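## Task

Take tube A (green cap, sitting in rack RK at position B1), set it upright in the centre of the balance pan, close the balance door and press PRINT. Then seat tube A fully down in bore B4 of dry block DB, close the balance door again, and seat tube B (red cap, RK position B6) fully down in bore A4 of magnet block MG. Other people's tubes must stay seated in their bores and wells and must not be grasped; every station must remain upright and level on the bench mat; at the end the gripper must be open and moved away.

## Robot and tools

Robot: one six-joint arm (big_yam) with a two-finger parallel gripper and a wrist camera. There is a single arm, so every pose is one row for that arm. Cameras: cam_high, cam_low, cam_wrist, each 896x504.

Frame: the scene frame has its origin on the table top straight beneath the arm base; +z is up, +x points out ahead of the arm, +y is to the left when facing along +x. The base may sit slightly tilted. The gripper's fingers extend along its own +z axis and close along its own y axis. end_effector_position is the point midway between the finger pads, roughly 1 cm short of the fingertips. Reported hand position can be somewhat wrong, worse when reaching far, and motions often finish a centimetre or more low of the command.

Bench layout: rack RK is closest to the base. Beyond it, left to right: balance BAL, mixer MX, dry block DB, magnet block MG, spectrophotometer SP. None is fastened, so they can be shoved or tipped. Row A is the row nearest a station's front, column 1 its leftmost column when viewed from the front. The balance door is the upper glass pane; it opens by sliding away from the viewer, so closing means sliding it toward you. PRINT is the white key on the slanted front face; a green lamp comes on when PRINT is pressed with the door closed. Tubes placed in bores must be pushed fully to the bottom. Loose items may occasionally get nudged by an outside push.

Row format (used by both motion tools): 8 numbers [x, y, z, qw, qx, qy, qz, opening]. x, y, z are an absolute target position for end_effector_position in metres, scene frame. qw, qx, qy, qz are an absolute target orientation quaternion, w first, scene frame. opening is on a -1 to +1 scale: +1 fully open (0.094 m gap), -1 closed. This is a pose (absolute), not an offset. Repeat the desired quaternion in each row rather than copying back a drifted reported one.

execute_actions(actions): a list of actions; each action is a list of up to 15 rows, one row per control step of 1/30 s; if fewer rows are given the final row is held for the remaining steps. An empty list just returns state and images. An action is rejected if its target lies more than 0.6 m, along any gripper axis, from the gripper position at the action's start; if any action is malformed, or the first one fails that test against the latest reported state, nothing runs.

move(target, speed, blocking): drives the gripper along a straight line toward one row (same 8-number layout, absolute pose). speed is the path's peak speed in m/s, 0.002 to 0.5, default 0.25; rotation is capped at twice that value in rad/s. Paths last 0.5 to 10 s and are cut off at 10 s. The opening is commanded at the start. The path ignores obstacles, and the real hand lags, wanders, and may exceed speed, mostly near full stretch. Faster contact hits harder; aiming beyond a contact presses harder. The result adds a move: line with the ending (done, off_target, moving, held, fault), any limits (paced = pose clipped; held = steps blocked by a check, after which motion may spurt) and the remaining distance to target. blocking=false returns after 0.5 s while motion continues; until a result shows the move finished, further rows or moves are refused, so call wait or stop.

wait(seconds): 0 to 10 s, holds the last command; a running move continues and the wait returns early when it ends. stop(): brakes the current move; it needs stopping distance; fingers keep moving. zoom_image(camera, region): region [x0, y0, x1, y1] in pixels of that camera's latest image, origin top-left, at most 504x504. read_manual(section): returns only licence text. finished_scene(scene): ends the current scene (give its number) and returns whether the task succeeded plus the next task; irreversible. Replying with no tool call ends everything.

Controller behaviour: each step the commanded pose is clipped to within 70 mm and 16 degrees of the measured pose, then solved by damped inverse kinematics, favouring position over orientation. Far targets need several actions; after an action the arm only goes as far as the last clipped pose. Commands of a few mm may produce no motion. Hand target in a result is the pose currently being pursued. A pose unreachable line means the clearance check (which treats the base mount as part of the arm) altered or blocked the command.

Result lines: state with end_effector_position and end_effector_quat_wxyz; Joint positions and Joint velocities for waist, shoulder, elbow, wrist pitch, wrist yaw, wrist roll (rad, rad/s) then finger gap (m, m/s); joint ranges waist -2.880 to 2.880, shoulder 0.000 to 3.142, elbow 0.000 to 3.019, wrist pitch -1.693 to 1.571, wrist yaw -1.571 to 1.571, wrist roll -2.094 to 2.094. Joint torques are total drive output with offsets and noise, nonzero in free air. grip_measured is the finger opening on the command scale (may be off by about 1 mm consistently). Step readings list positions at some steps; HELD marks held-back steps. FAULT, MOTOR HOT (from 85 °C) and OVER-TEMPERATURE FAULT (100 °C, arm goes limp and falls) lines warn of stops.

Gripping: to hold, command an opening about 0.03 under grip_measured; smaller margins grip more gently. Pads push about 50 to 62 N each, less on thin parts, with a brief spike on first contact.

Avoid: dropping tubes, knocking anything off the table, slamming or hard pushing, tipping or sliding stations, lifting other tubes out, and holding loads long enough to overheat motors.

Each tool is called after ">>>" in YAML: its name, and indented under it one key for each argument.

## Session

>>> execute_actions:
  actions: []

Scene clock: 0.00 s.
end_effector_position=(+0.2376, +0.6608, +0.4002) grip_measured=+1.000 end_effector_quat_wxyz=(-0.426, +0.898, -0.061, +0.091)
Joint positions: [ 1.248  1.983  1.194  0.146  0.024 -1.839  0.094]
Joint velocities: [-0.005  0.005  0.002 -0.002  0.022 -0.037  0.   ]
Joint torques (N m, as the arm reports them, + toward a larger angle): no reading
Motor temperatures (°C, as the motors report them): [25 23 22 25 24 24]
Hand target: +0.241, +0.667, +0.402; -0.430, +0.896, -0.061, +0.093

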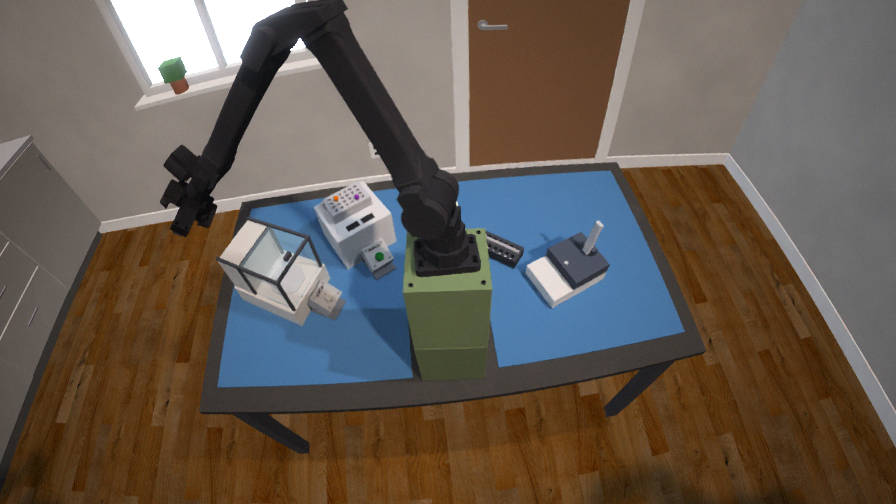

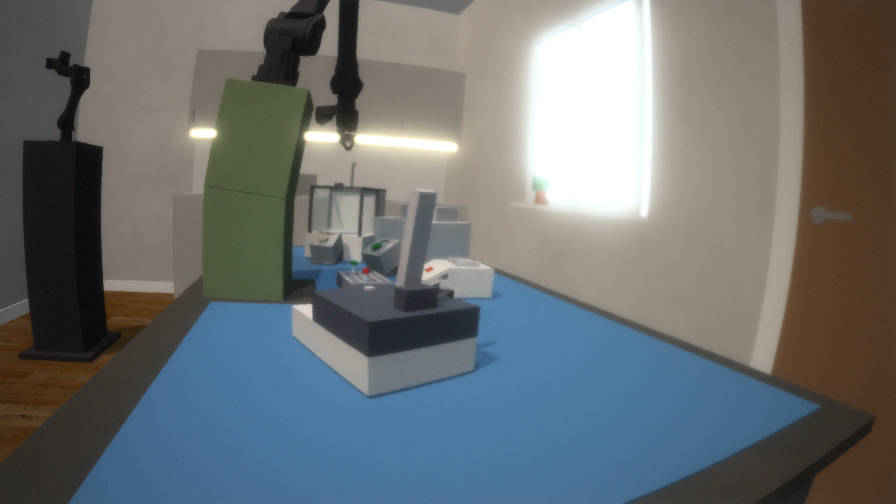

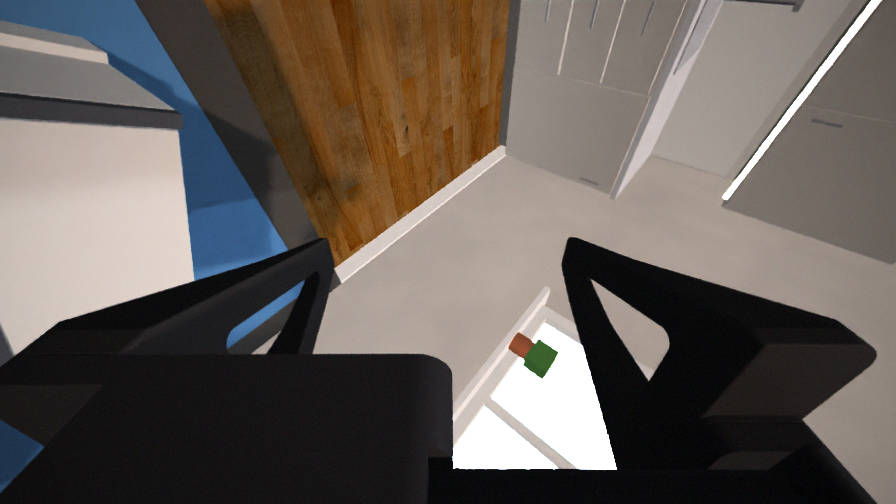

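>>> move:
  target: [0.35,0.1,0.4,0,0,1,0,1]
  speed: 0.4

Scene clock: 14.37 s.
end_effector_position=(+0.3362, +0.0933, +0.3900) grip_measured=+1.000 end_effector_quat_wxyz=(-0.005, -0.009, +1.000, -0.006)
Joint positions: [ 0.314  1.388  0.735 -0.822  0.054  0.282  0.094]
Joint velocities: [ 0.005 -0.024  0.002 -0.007 -0.022  0.007  0.   ]
Joint torques (N m, as the arm reports them, + toward a larger angle): [ 0.03 -8.95 10.72 -0.3  -0.12  0.12]
Motor temperatures (°C, as the motors report them): [25 25 24 25 24 24]
Hand target: +0.350, +0.098, +0.397; +0.002, -0.000, +1.000, -0.002
Off the commanded pose: 0.018 m, 1 deg.
move: off_target

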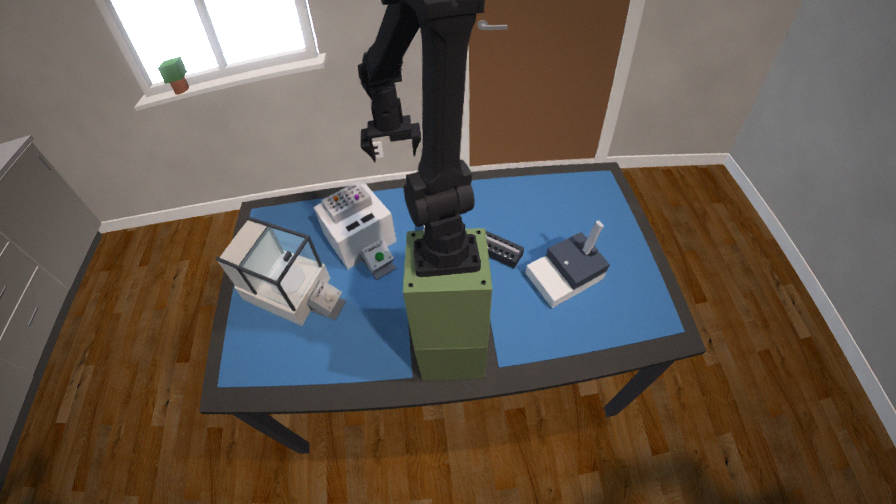

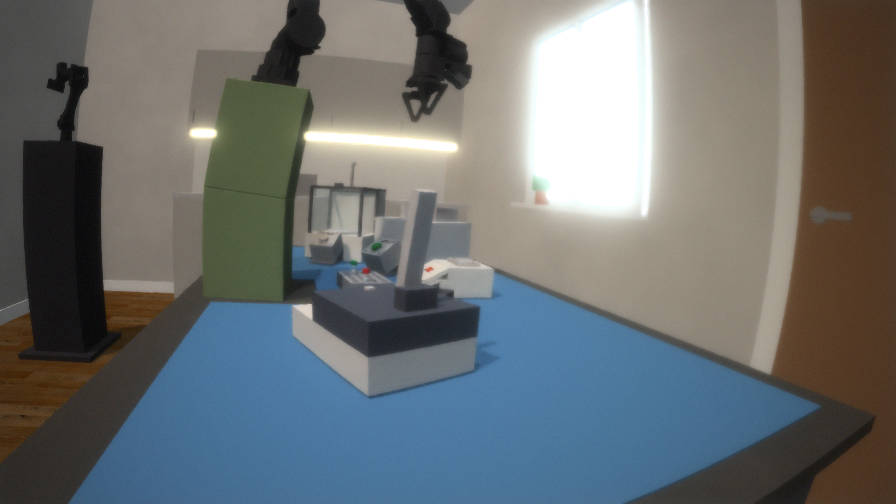

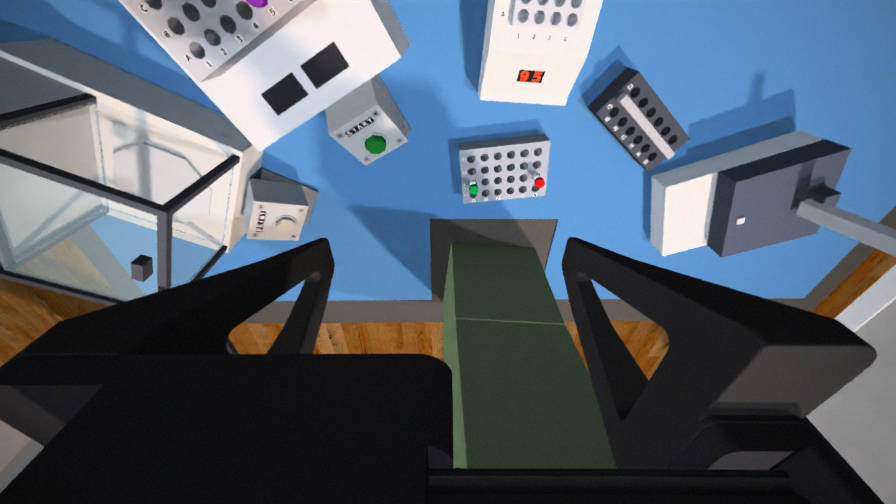

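>>> zoom_image:
  camera: "cam_high"
  region: [200,170,420,340]

>>> zoom_image:
  camera: "cam_low"
  region: [290,150,510,310]

Region (200, 170, 420, 340) of cam_high's 896x504 image, scaled by 2.291, with more detail than that image has; it fills the top 389 rows of this view, and the rest is white.

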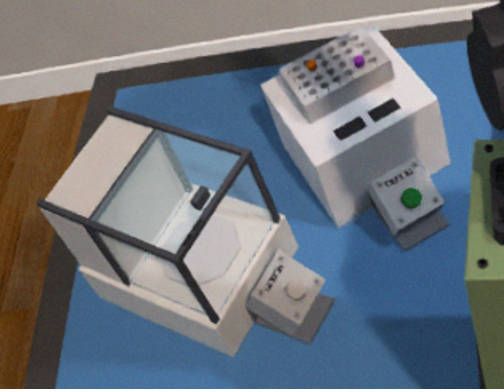

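Region (290, 150, 510, 310) of cam_low's 896x504 image, scaled by 2.291, with more detail than that image has; it fills the top 367 rows of this view, and the rest is white.

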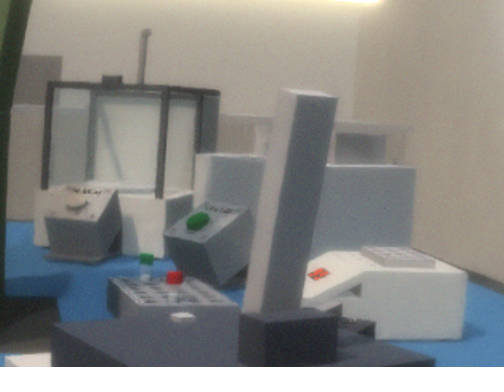

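>>> move:
  target: [0.22,0.46,0.4,0,-0.537,0.843,0,1]
  speed: 0.4

Scene clock: 36.93 s.
end_effector_position=(+0.2113, +0.4526, +0.4038) grip_measured=+1.000 end_effector_quat_wxyz=(-0.002, -0.532, +0.846, +0.007)
Joint positions: [ 1.186  1.782  1.208 -0.956  0.097  0.048  0.094]
Joint velocities: [-0.005 -0.005 -0.002  0.007 -0.037 -0.037  0.   ]
Joint torques (N m, as the arm reports them, + toward a larger angle): [  0.53 -12.84  11.78  -0.35   0.09  -0.21]
Motor temperatures (°C, as the motors report them): [25 24 25 25 24 24]
Hand target: +0.219, +0.462, +0.401; -0.002, -0.537, +0.844, +0.005
Off the commanded pose: 0.012 m, 1 deg.
move: off_target

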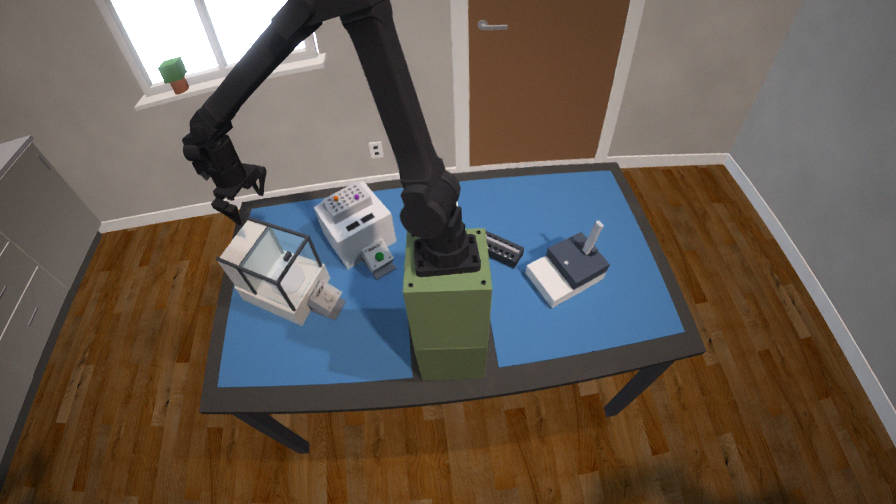

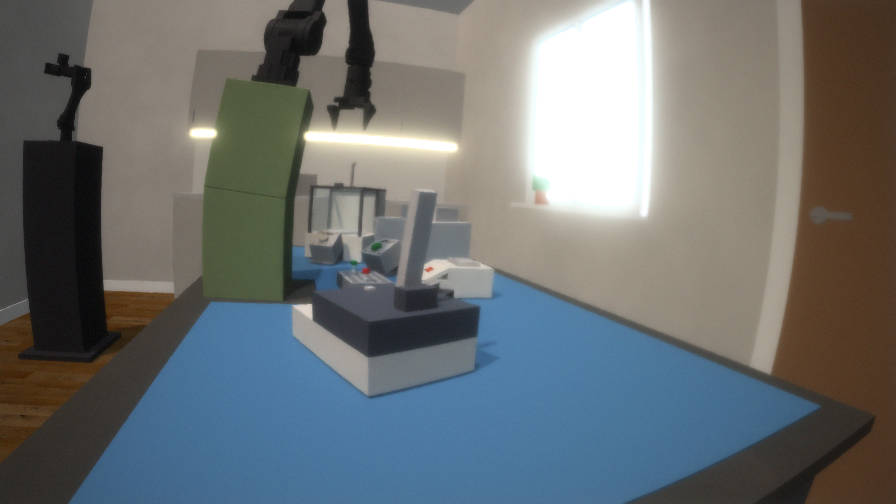

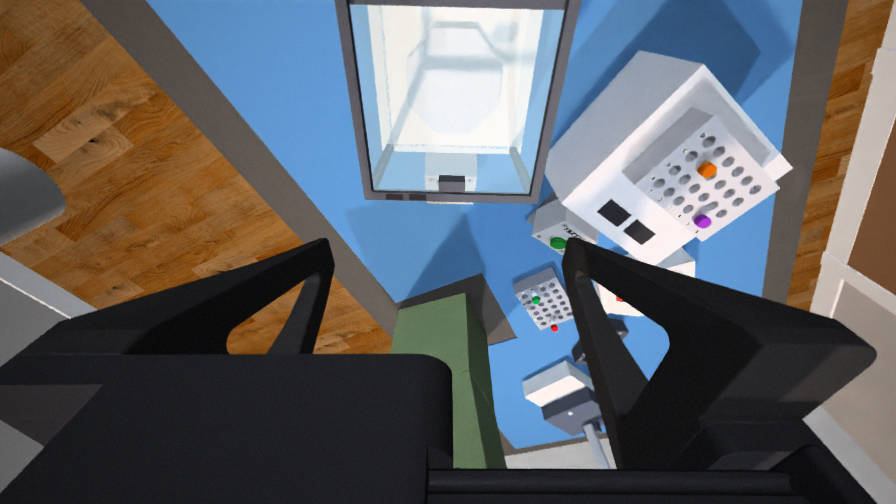

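>>> move:
  target: [0.185,0.385,0.28,0,-0.525,0.851,0,-1]
  speed: 0.3

Scene clock: 51.43 s.
end_effector_position=(+0.1817, +0.3875, +0.2852) grip_measured=-0.986 end_effector_quat_wxyz=(+0.000, -0.524, +0.852, +0.003)
Joint positions: [ 1.164  1.88   0.922 -0.572  0.106  0.046  0.001]
Joint velocities: [-0.005  0.005  0.002  0.002 -0.022 -0.066  0.001]
Joint torques (N m, as the arm reports them, + toward a larger angle): [  0.24 -12.19   5.88   0.7    0.11  -0.14]
Motor temperatures (°C, as the motors report them): [25 25 26 25 24 24]
Hand target: +0.185, +0.386, +0.279; +0.000, -0.525, +0.851, +0.000
Off the commanded pose: 0.007 m, 0 deg.
move: done

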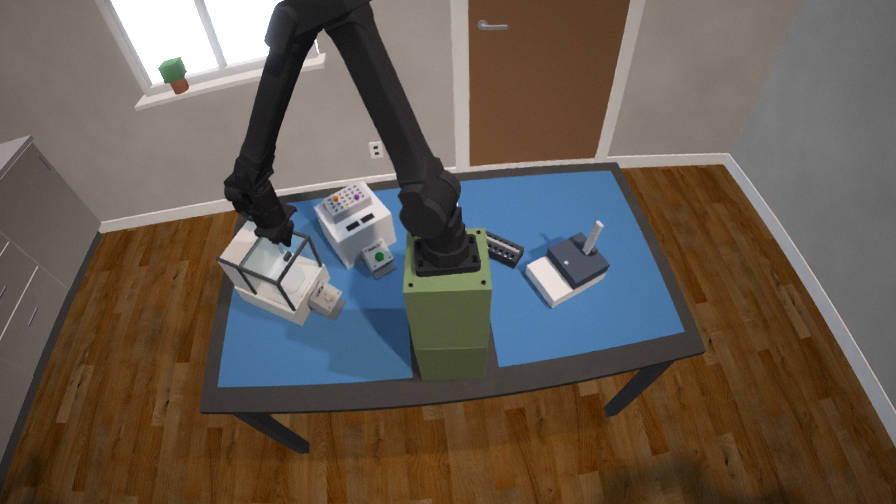

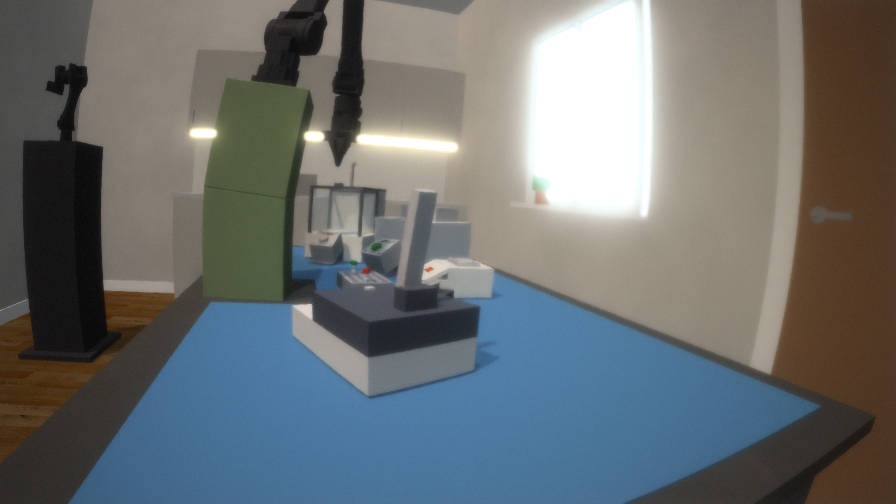

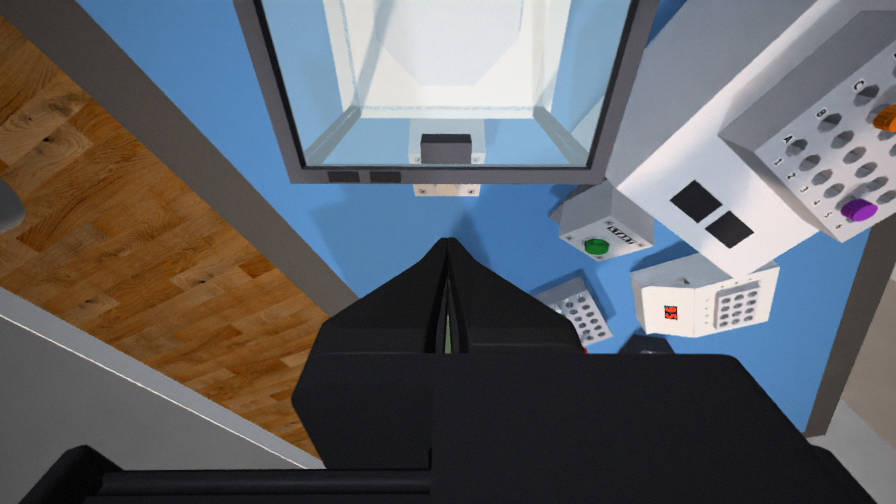

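>>> move:
  target: [0.179,0.375,0.24,0,-0.525,0.851,0,-1]
  speed: 0.1

>>> zoom_image:
  camera: "cam_low"
  region: [290,140,410,220]

Scene clock: 59.07 s.
end_effector_position=(+0.1780, +0.3824, +0.2506) grip_measured=-0.986 end_effector_quat_wxyz=(+0.006, -0.522, +0.853, +0.006)
Joint positions: [ 1.158  1.953  0.894 -0.455  0.106  0.042  0.001]
Joint velocities: [ 0.005 -0.005 -0.012 -0.007  0.022  0.051  0.001]
Joint torques (N m, as the arm reports them, + toward a larger angle): [  0.13 -11.78   4.47   0.71   0.1   -0.18]
Motor temperatures (°C, as the motors report them): [25 25 25 25 24 24]
Hand target: +0.179, +0.375, +0.240; -0.000, -0.525, +0.851, -0.000
Off the commanded pose: 0.013 m, 1 deg.
move: off_target

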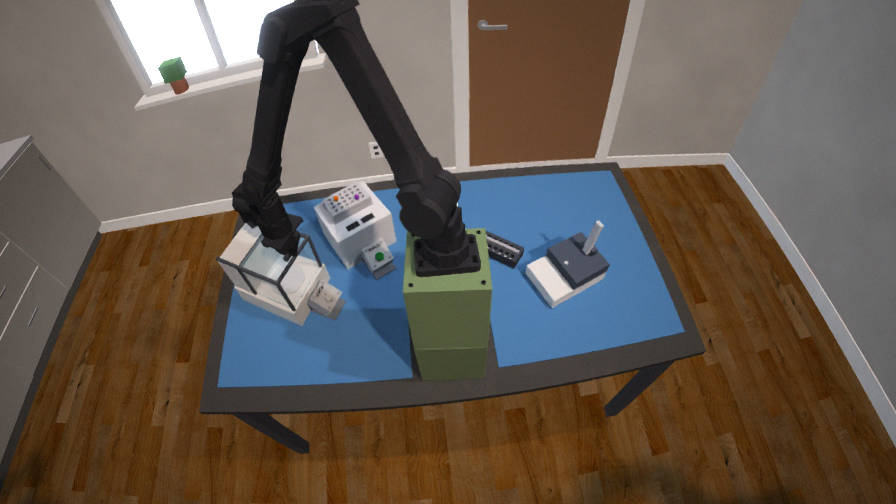

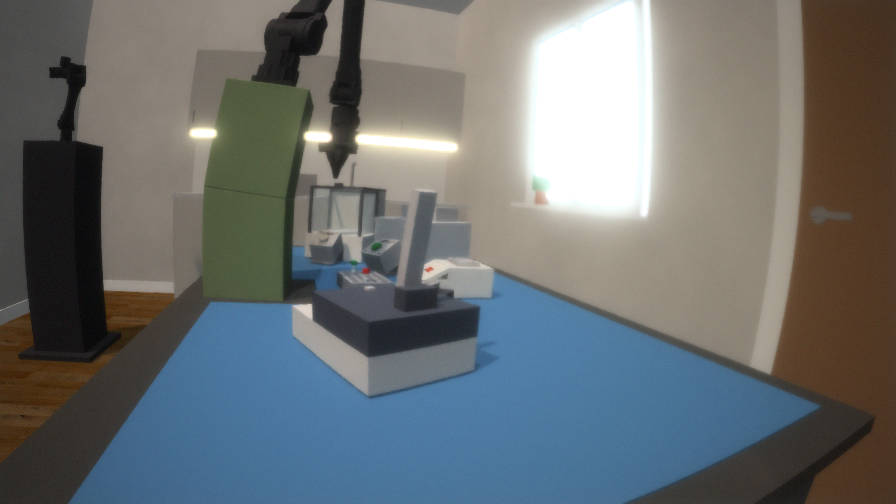

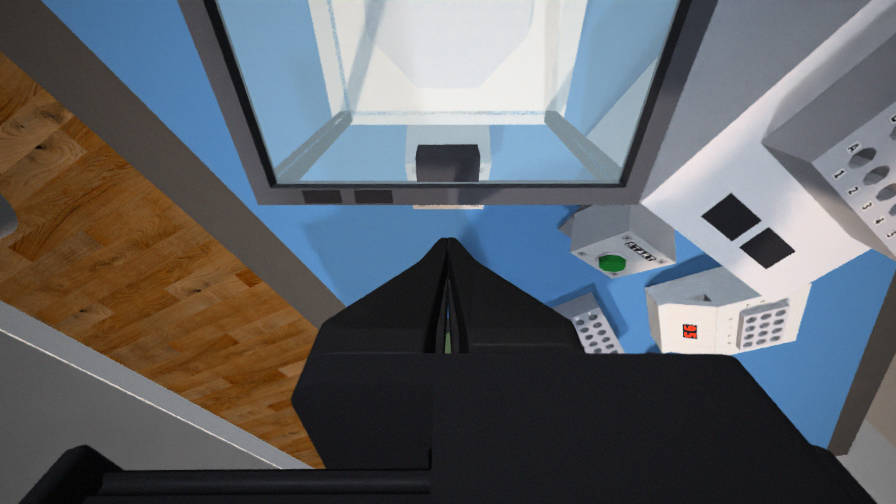

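Region (290, 140, 410, 220) of cam_low's 896x504 image, scaled by 4.200, with more detail than that image has.

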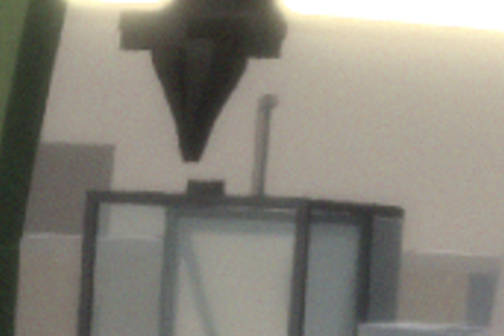

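>>> move:
  target: [0.195,0.414,0.245,0,-0.525,0.851,0,-0.05]
  speed: 0.1

>>> move:
  target: [0.195,0.414,0.222,0,-0.525,0.851,0,-0.05]
  speed: 0.04

>>> zoom_image:
  camera: "cam_low"
  region: [290,140,410,220]

Scene clock: 69.90 s.
end_effector_position=(+0.1930, +0.4137, +0.2562) grip_measured=-0.052 end_effector_quat_wxyz=(+0.009, -0.522, +0.853, +0.008)
Joint positions: [ 1.158  1.986  0.995 -0.518  0.106  0.042  0.045]
Joint velocities: [-0.005  0.005  0.002 -0.002 -0.051  0.037 -0.001]
Joint torques (N m, as the arm reports them, + toward a larger angle): [  0.62 -11.64   7.41  -0.22   0.09  -0.14]
Motor temperatures (°C, as the motors report them): [25 25 24 25 24 24]
Hand target: +0.195, +0.414, +0.245; +0.000, -0.525, +0.851, +0.000
Off the commanded pose: 0.011 m, 1 deg.
move: off_target

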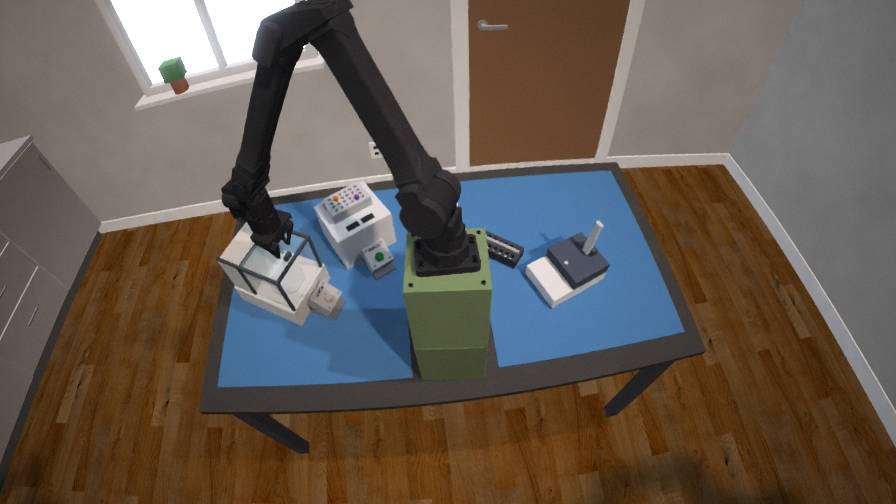

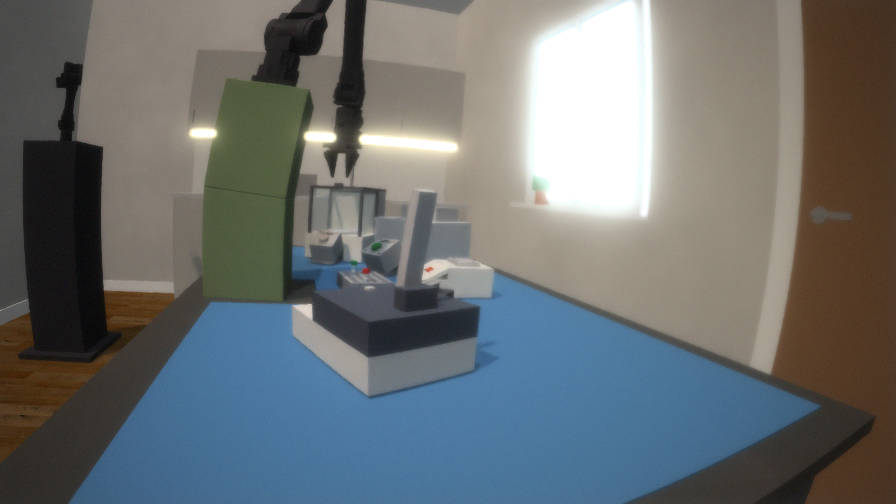

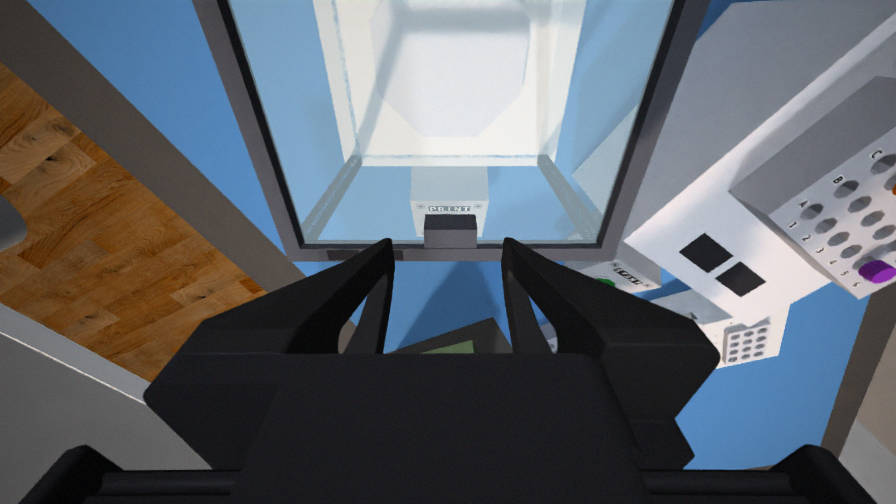

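Scene clock: 71.07 s.
end_effector_position=(+0.1865, +0.4063, +0.2308) grip_measured=-0.052 end_effector_quat_wxyz=(-0.004, -0.524, +0.852, -0.001)
Joint positions: [ 1.158  2.046  0.995 -0.489  0.106  0.041  0.045]
Joint velocities: [-0.005  0.015  0.007  0.007  0.007  0.066 -0.001]
Joint torques (N m, as the arm reports them, + toward a larger angle): [  0.19 -12.54   7.42   0.64   0.09  -0.18]
Motor temperatures (°C, as the motors report them): [25 25 24 25 24 24]
Hand target: +0.195, +0.414, +0.222; +0.000, -0.525, +0.851, -0.000
Off the commanded pose: 0.014 m, 1 deg.
move: off_target

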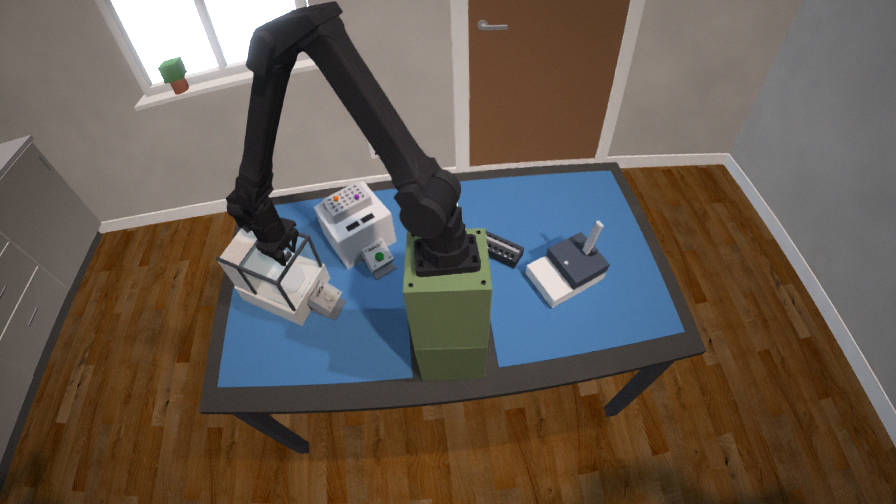

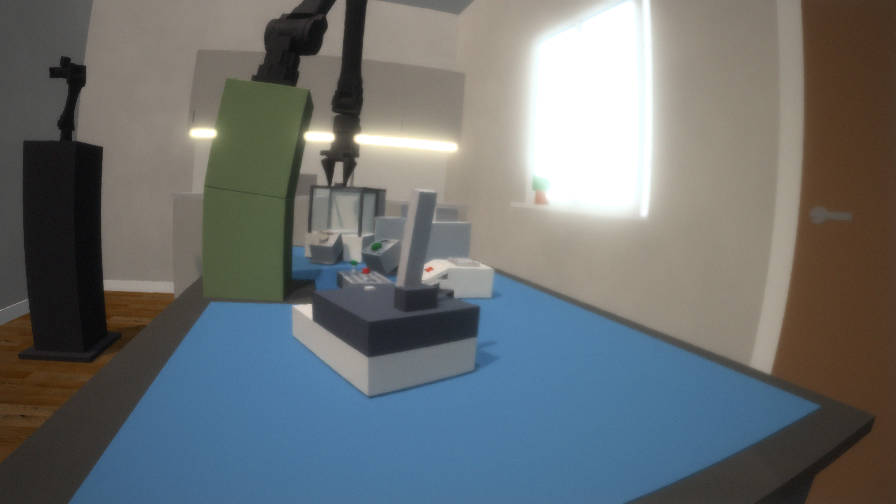

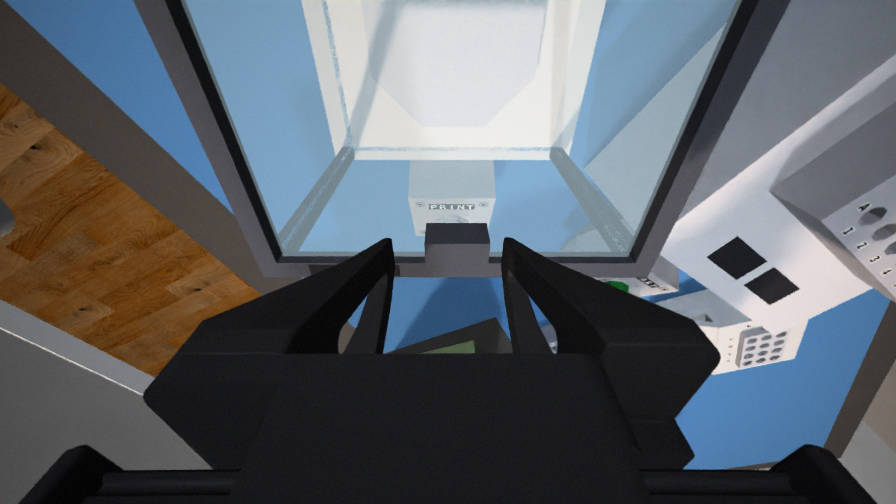

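Region (290, 140, 410, 220) of cam_low's 896x504 image, scaled by 4.200, with more detail than that image has.

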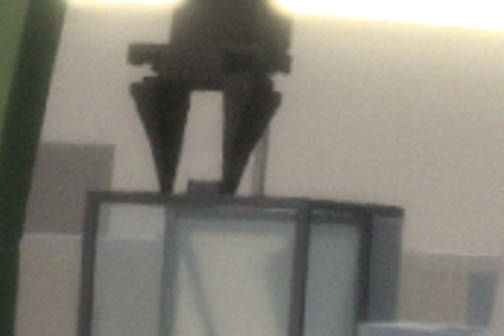

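>>> move:
  target: [0.200,0.412,0.217,0,-0.525,0.851,0,-0.05]
  speed: 0.03

>>> move:
  target: [0.200,0.412,0.217,0,-0.525,0.851,0,-0.52]
  speed: 0.03

Scene clock: 77.43 s.
end_effector_position=(+0.1926, +0.4054, +0.2277) grip_measured=-0.052 end_effector_quat_wxyz=(-0.002, -0.523, +0.852, +0.001)
Joint positions: [ 1.144  2.053  0.998 -0.479  0.106  0.03   0.045]
Joint velocities: [ 0.015 -0.005  0.017 -0.007 -0.037  0.022 -0.   ]
Joint torques (N m, as the arm reports them, + toward a larger angle): [  0.17 -12.11   7.17   0.61   0.09  -0.19]
Motor temperatures (°C, as the motors report them): [25 25 24 25 24 24]
Hand target: +0.200, +0.412, +0.217; +0.000, -0.525, +0.851, -0.000
Off the commanded pose: 0.015 m, 0 deg.
move: off_target

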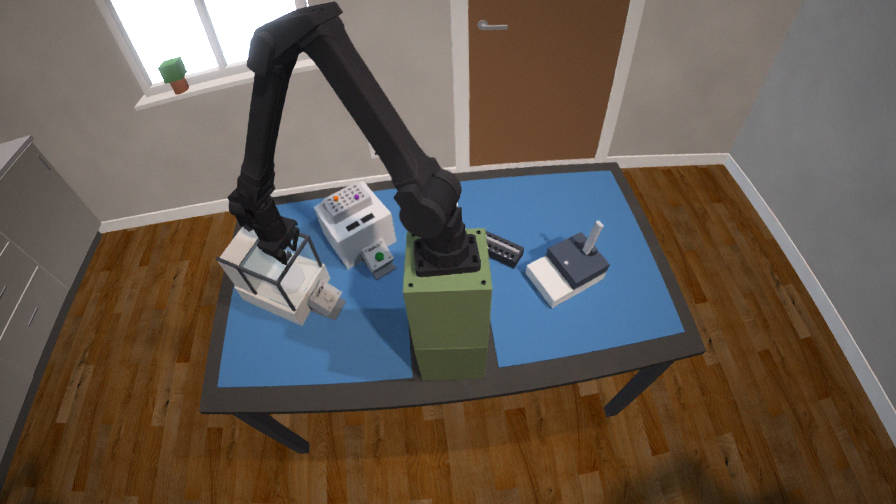

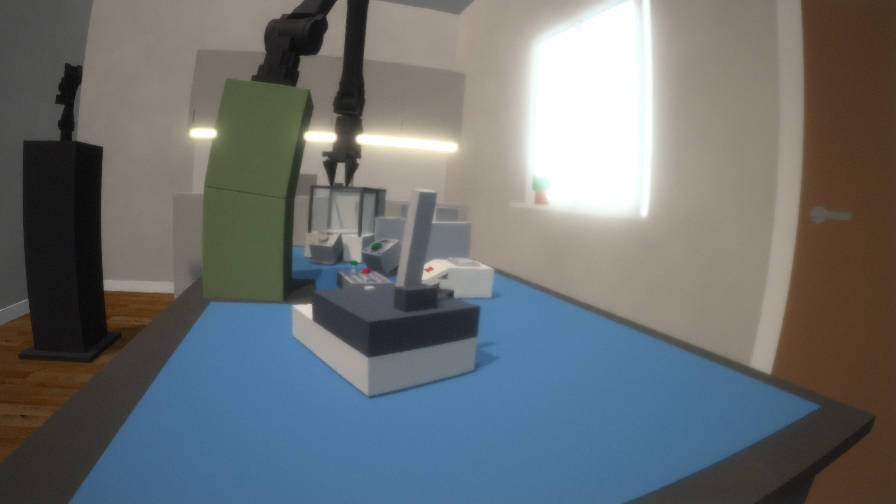

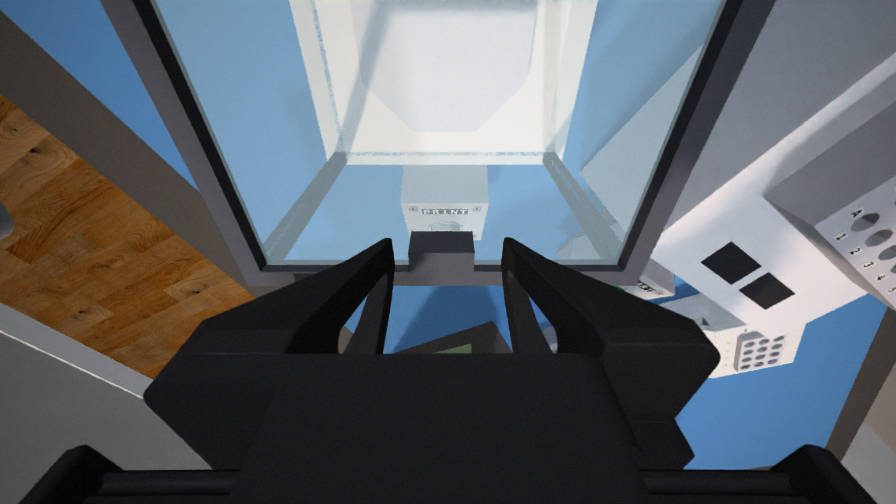

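Scene clock: 78.13 s.
end_effector_position=(+0.1908, +0.4065, +0.2276) grip_measured=-0.504 end_effector_quat_wxyz=(-0.004, -0.524, +0.852, +0.004)
Joint positions: [ 1.147  2.053  0.998 -0.478  0.1    0.03   0.023]
Joint velocities: [ 0.015 -0.005 -0.007  0.007  0.022  0.007 -0.   ]
Joint torques (N m, as the arm reports them, + toward a larger angle): [  0.17 -12.3    7.31   0.55   0.29  -0.19]
Motor temperatures (°C, as the motors report them): [25 25 24 25 24 24]
Hand target: +0.200, +0.412, +0.217; +0.000, -0.525, +0.851, +0.000
Off the commanded pose: 0.015 m, 1 deg.
move: off_target

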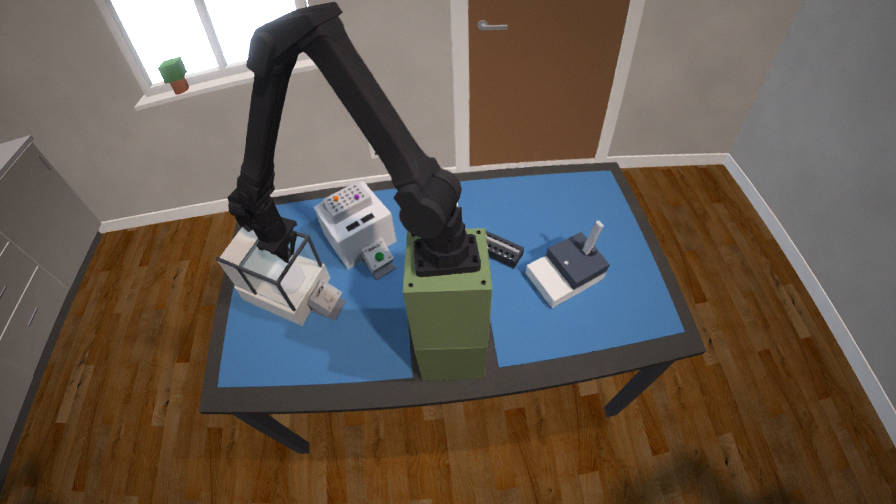

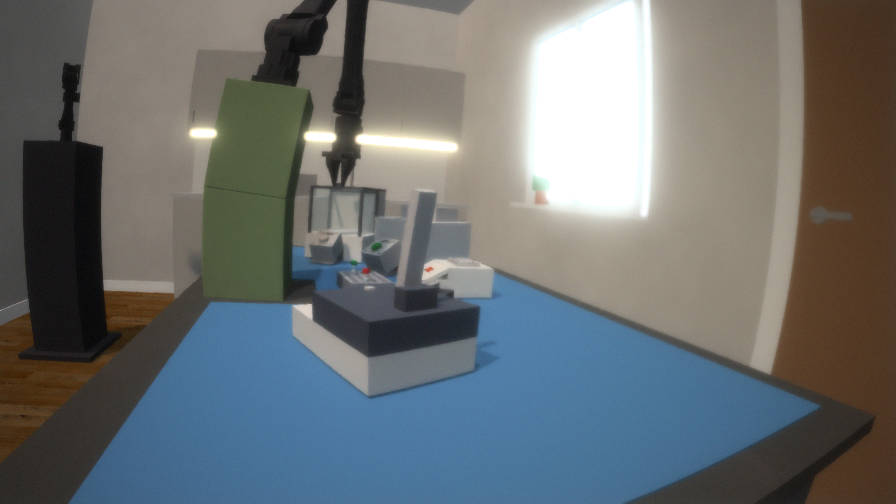

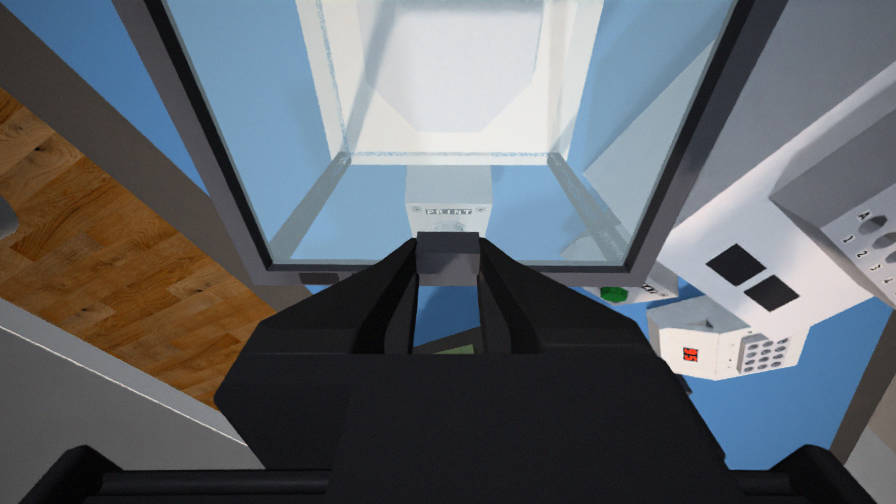

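Slide 0.12 along (0.454,0.891).

>>> move:
  target: [0.248,0.518,0.22,0,-0.525,0.851,0,-0.53]
  speed: 0.06

Scene clock: 83.13 s.
end_effector_position=(+0.2396, +0.5019, +0.2306) grip_measured=-0.510 end_effector_quat_wxyz=(-0.007, -0.523, +0.852, -0.003)
Joint positions: [ 1.143  2.207  1.365 -0.703  0.108  0.03   0.023]
Joint velocities: [ 0.005 -0.015  0.002 -0.012  0.022  0.066  0.   ]
Joint torques (N m, as the arm reports them, + toward a larger angle): [  1.07 -15.3   11.11   0.28   0.05  -0.14]
Motor temperatures (°C, as the motors report them): [25 25 25 25 24 24]
Hand target: +0.248, +0.517, +0.222; +0.000, -0.525, +0.851, -0.000
Off the commanded pose: 0.021 m, 1 deg.
move: off_target

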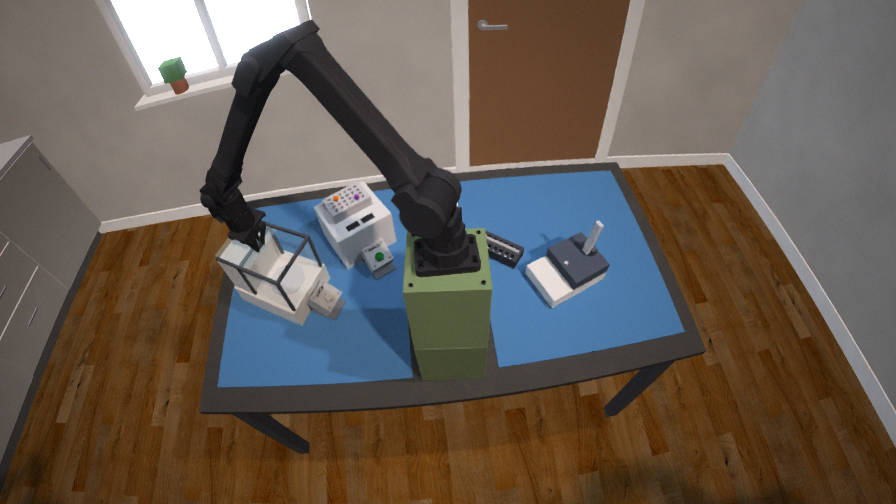

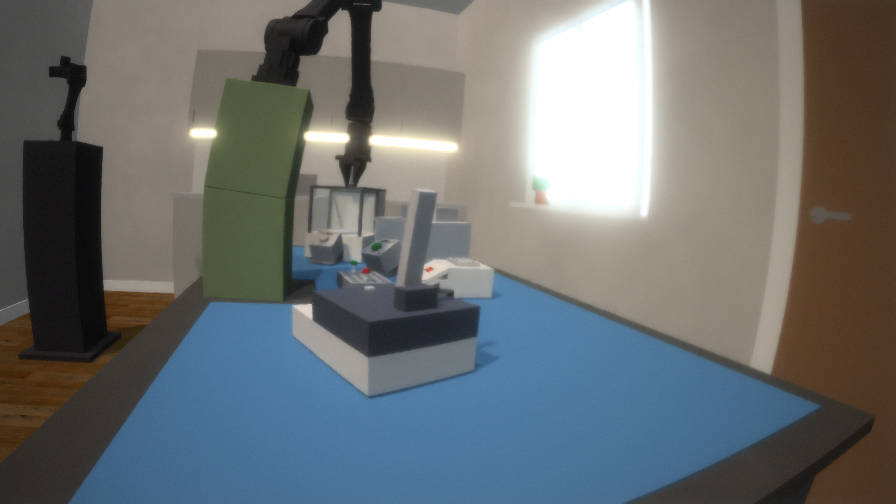

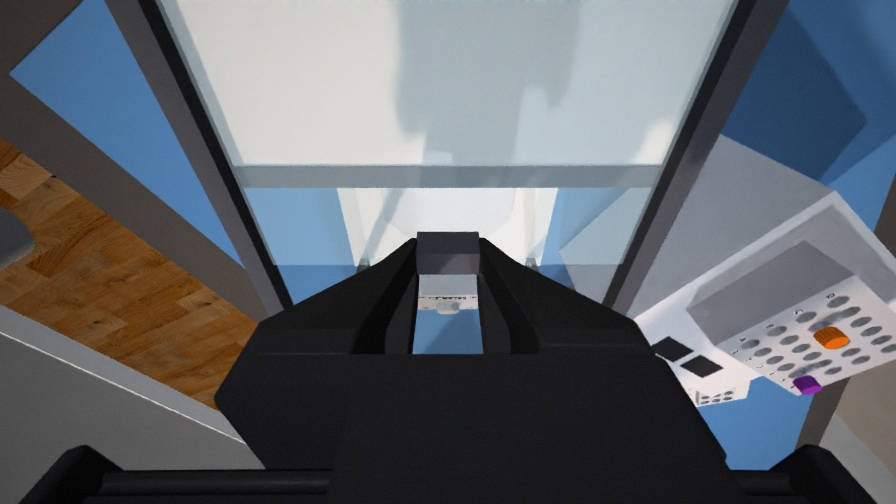

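>>> move:
  target: [0.262,0.545,0.219,0,-0.525,0.851,0,-0.535]
  speed: 0.04

Scene clock: 86.83 s.
end_effector_position=(+0.2463, +0.5151, +0.2308) grip_measured=-0.510 end_effector_quat_wxyz=(-0.022, -0.524, +0.851, -0.013)
Joint positions: [ 1.142  2.248  1.454 -0.789  0.108  0.03   0.023]
Joint velocities: [ 0.005 -0.005 -0.017  0.002 -0.066 -0.037 -0.   ]
Joint torques (N m, as the arm reports them, + toward a larger angle): [  1.21 -15.14  13.4    1.29   0.05  -0.15]
Motor temperatures (°C, as the motors report them): [25 25 25 25 24 24]
Hand target: +0.261, +0.543, +0.221; +0.000, -0.525, +0.851, -0.000
Off the commanded pose: 0.036 m, 3 deg.
move: off_target

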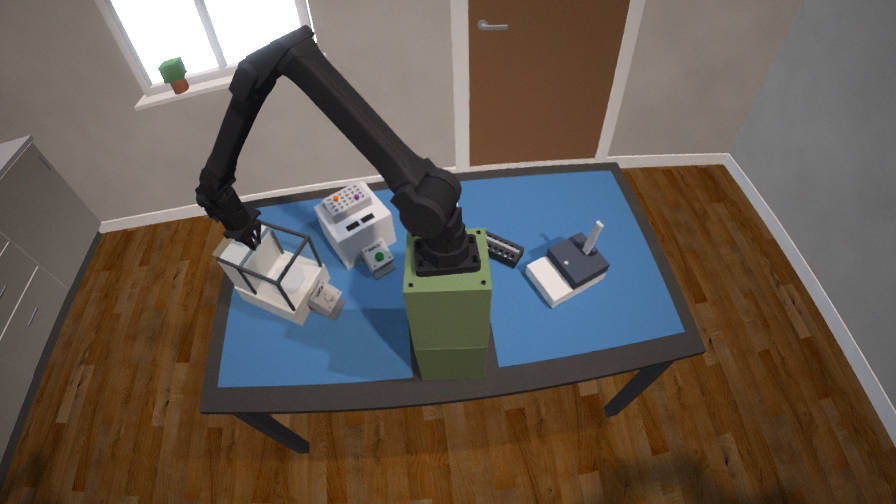

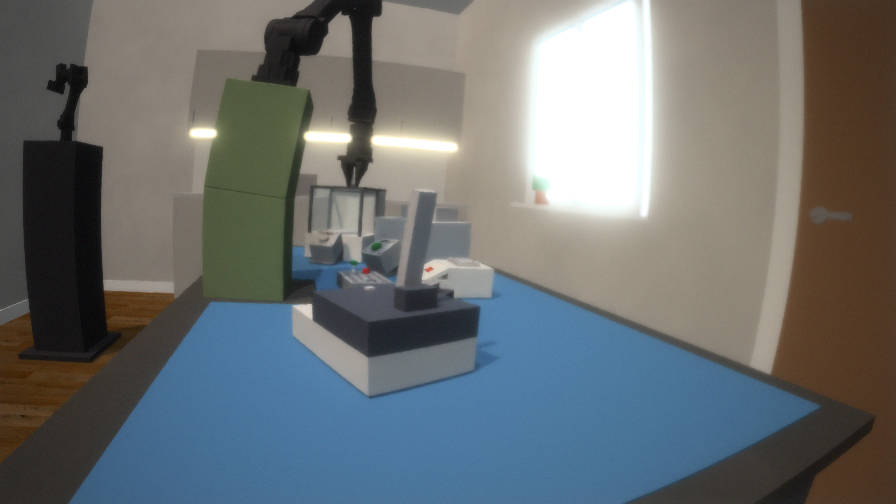

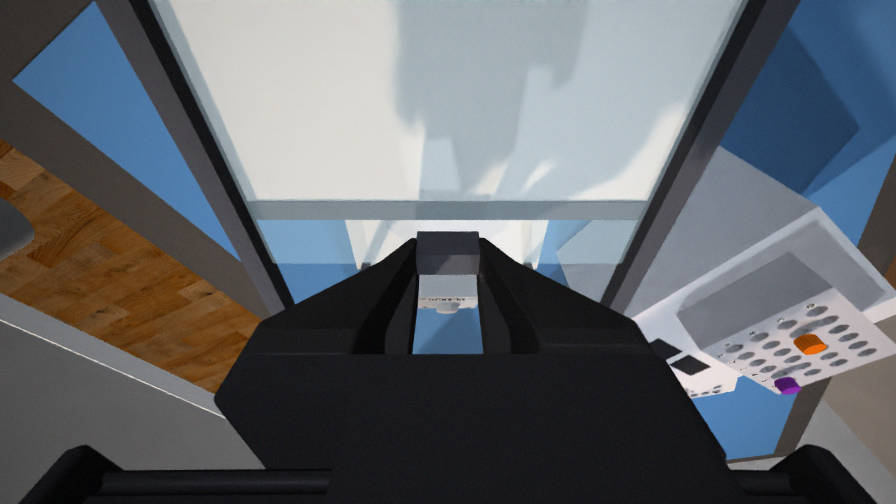

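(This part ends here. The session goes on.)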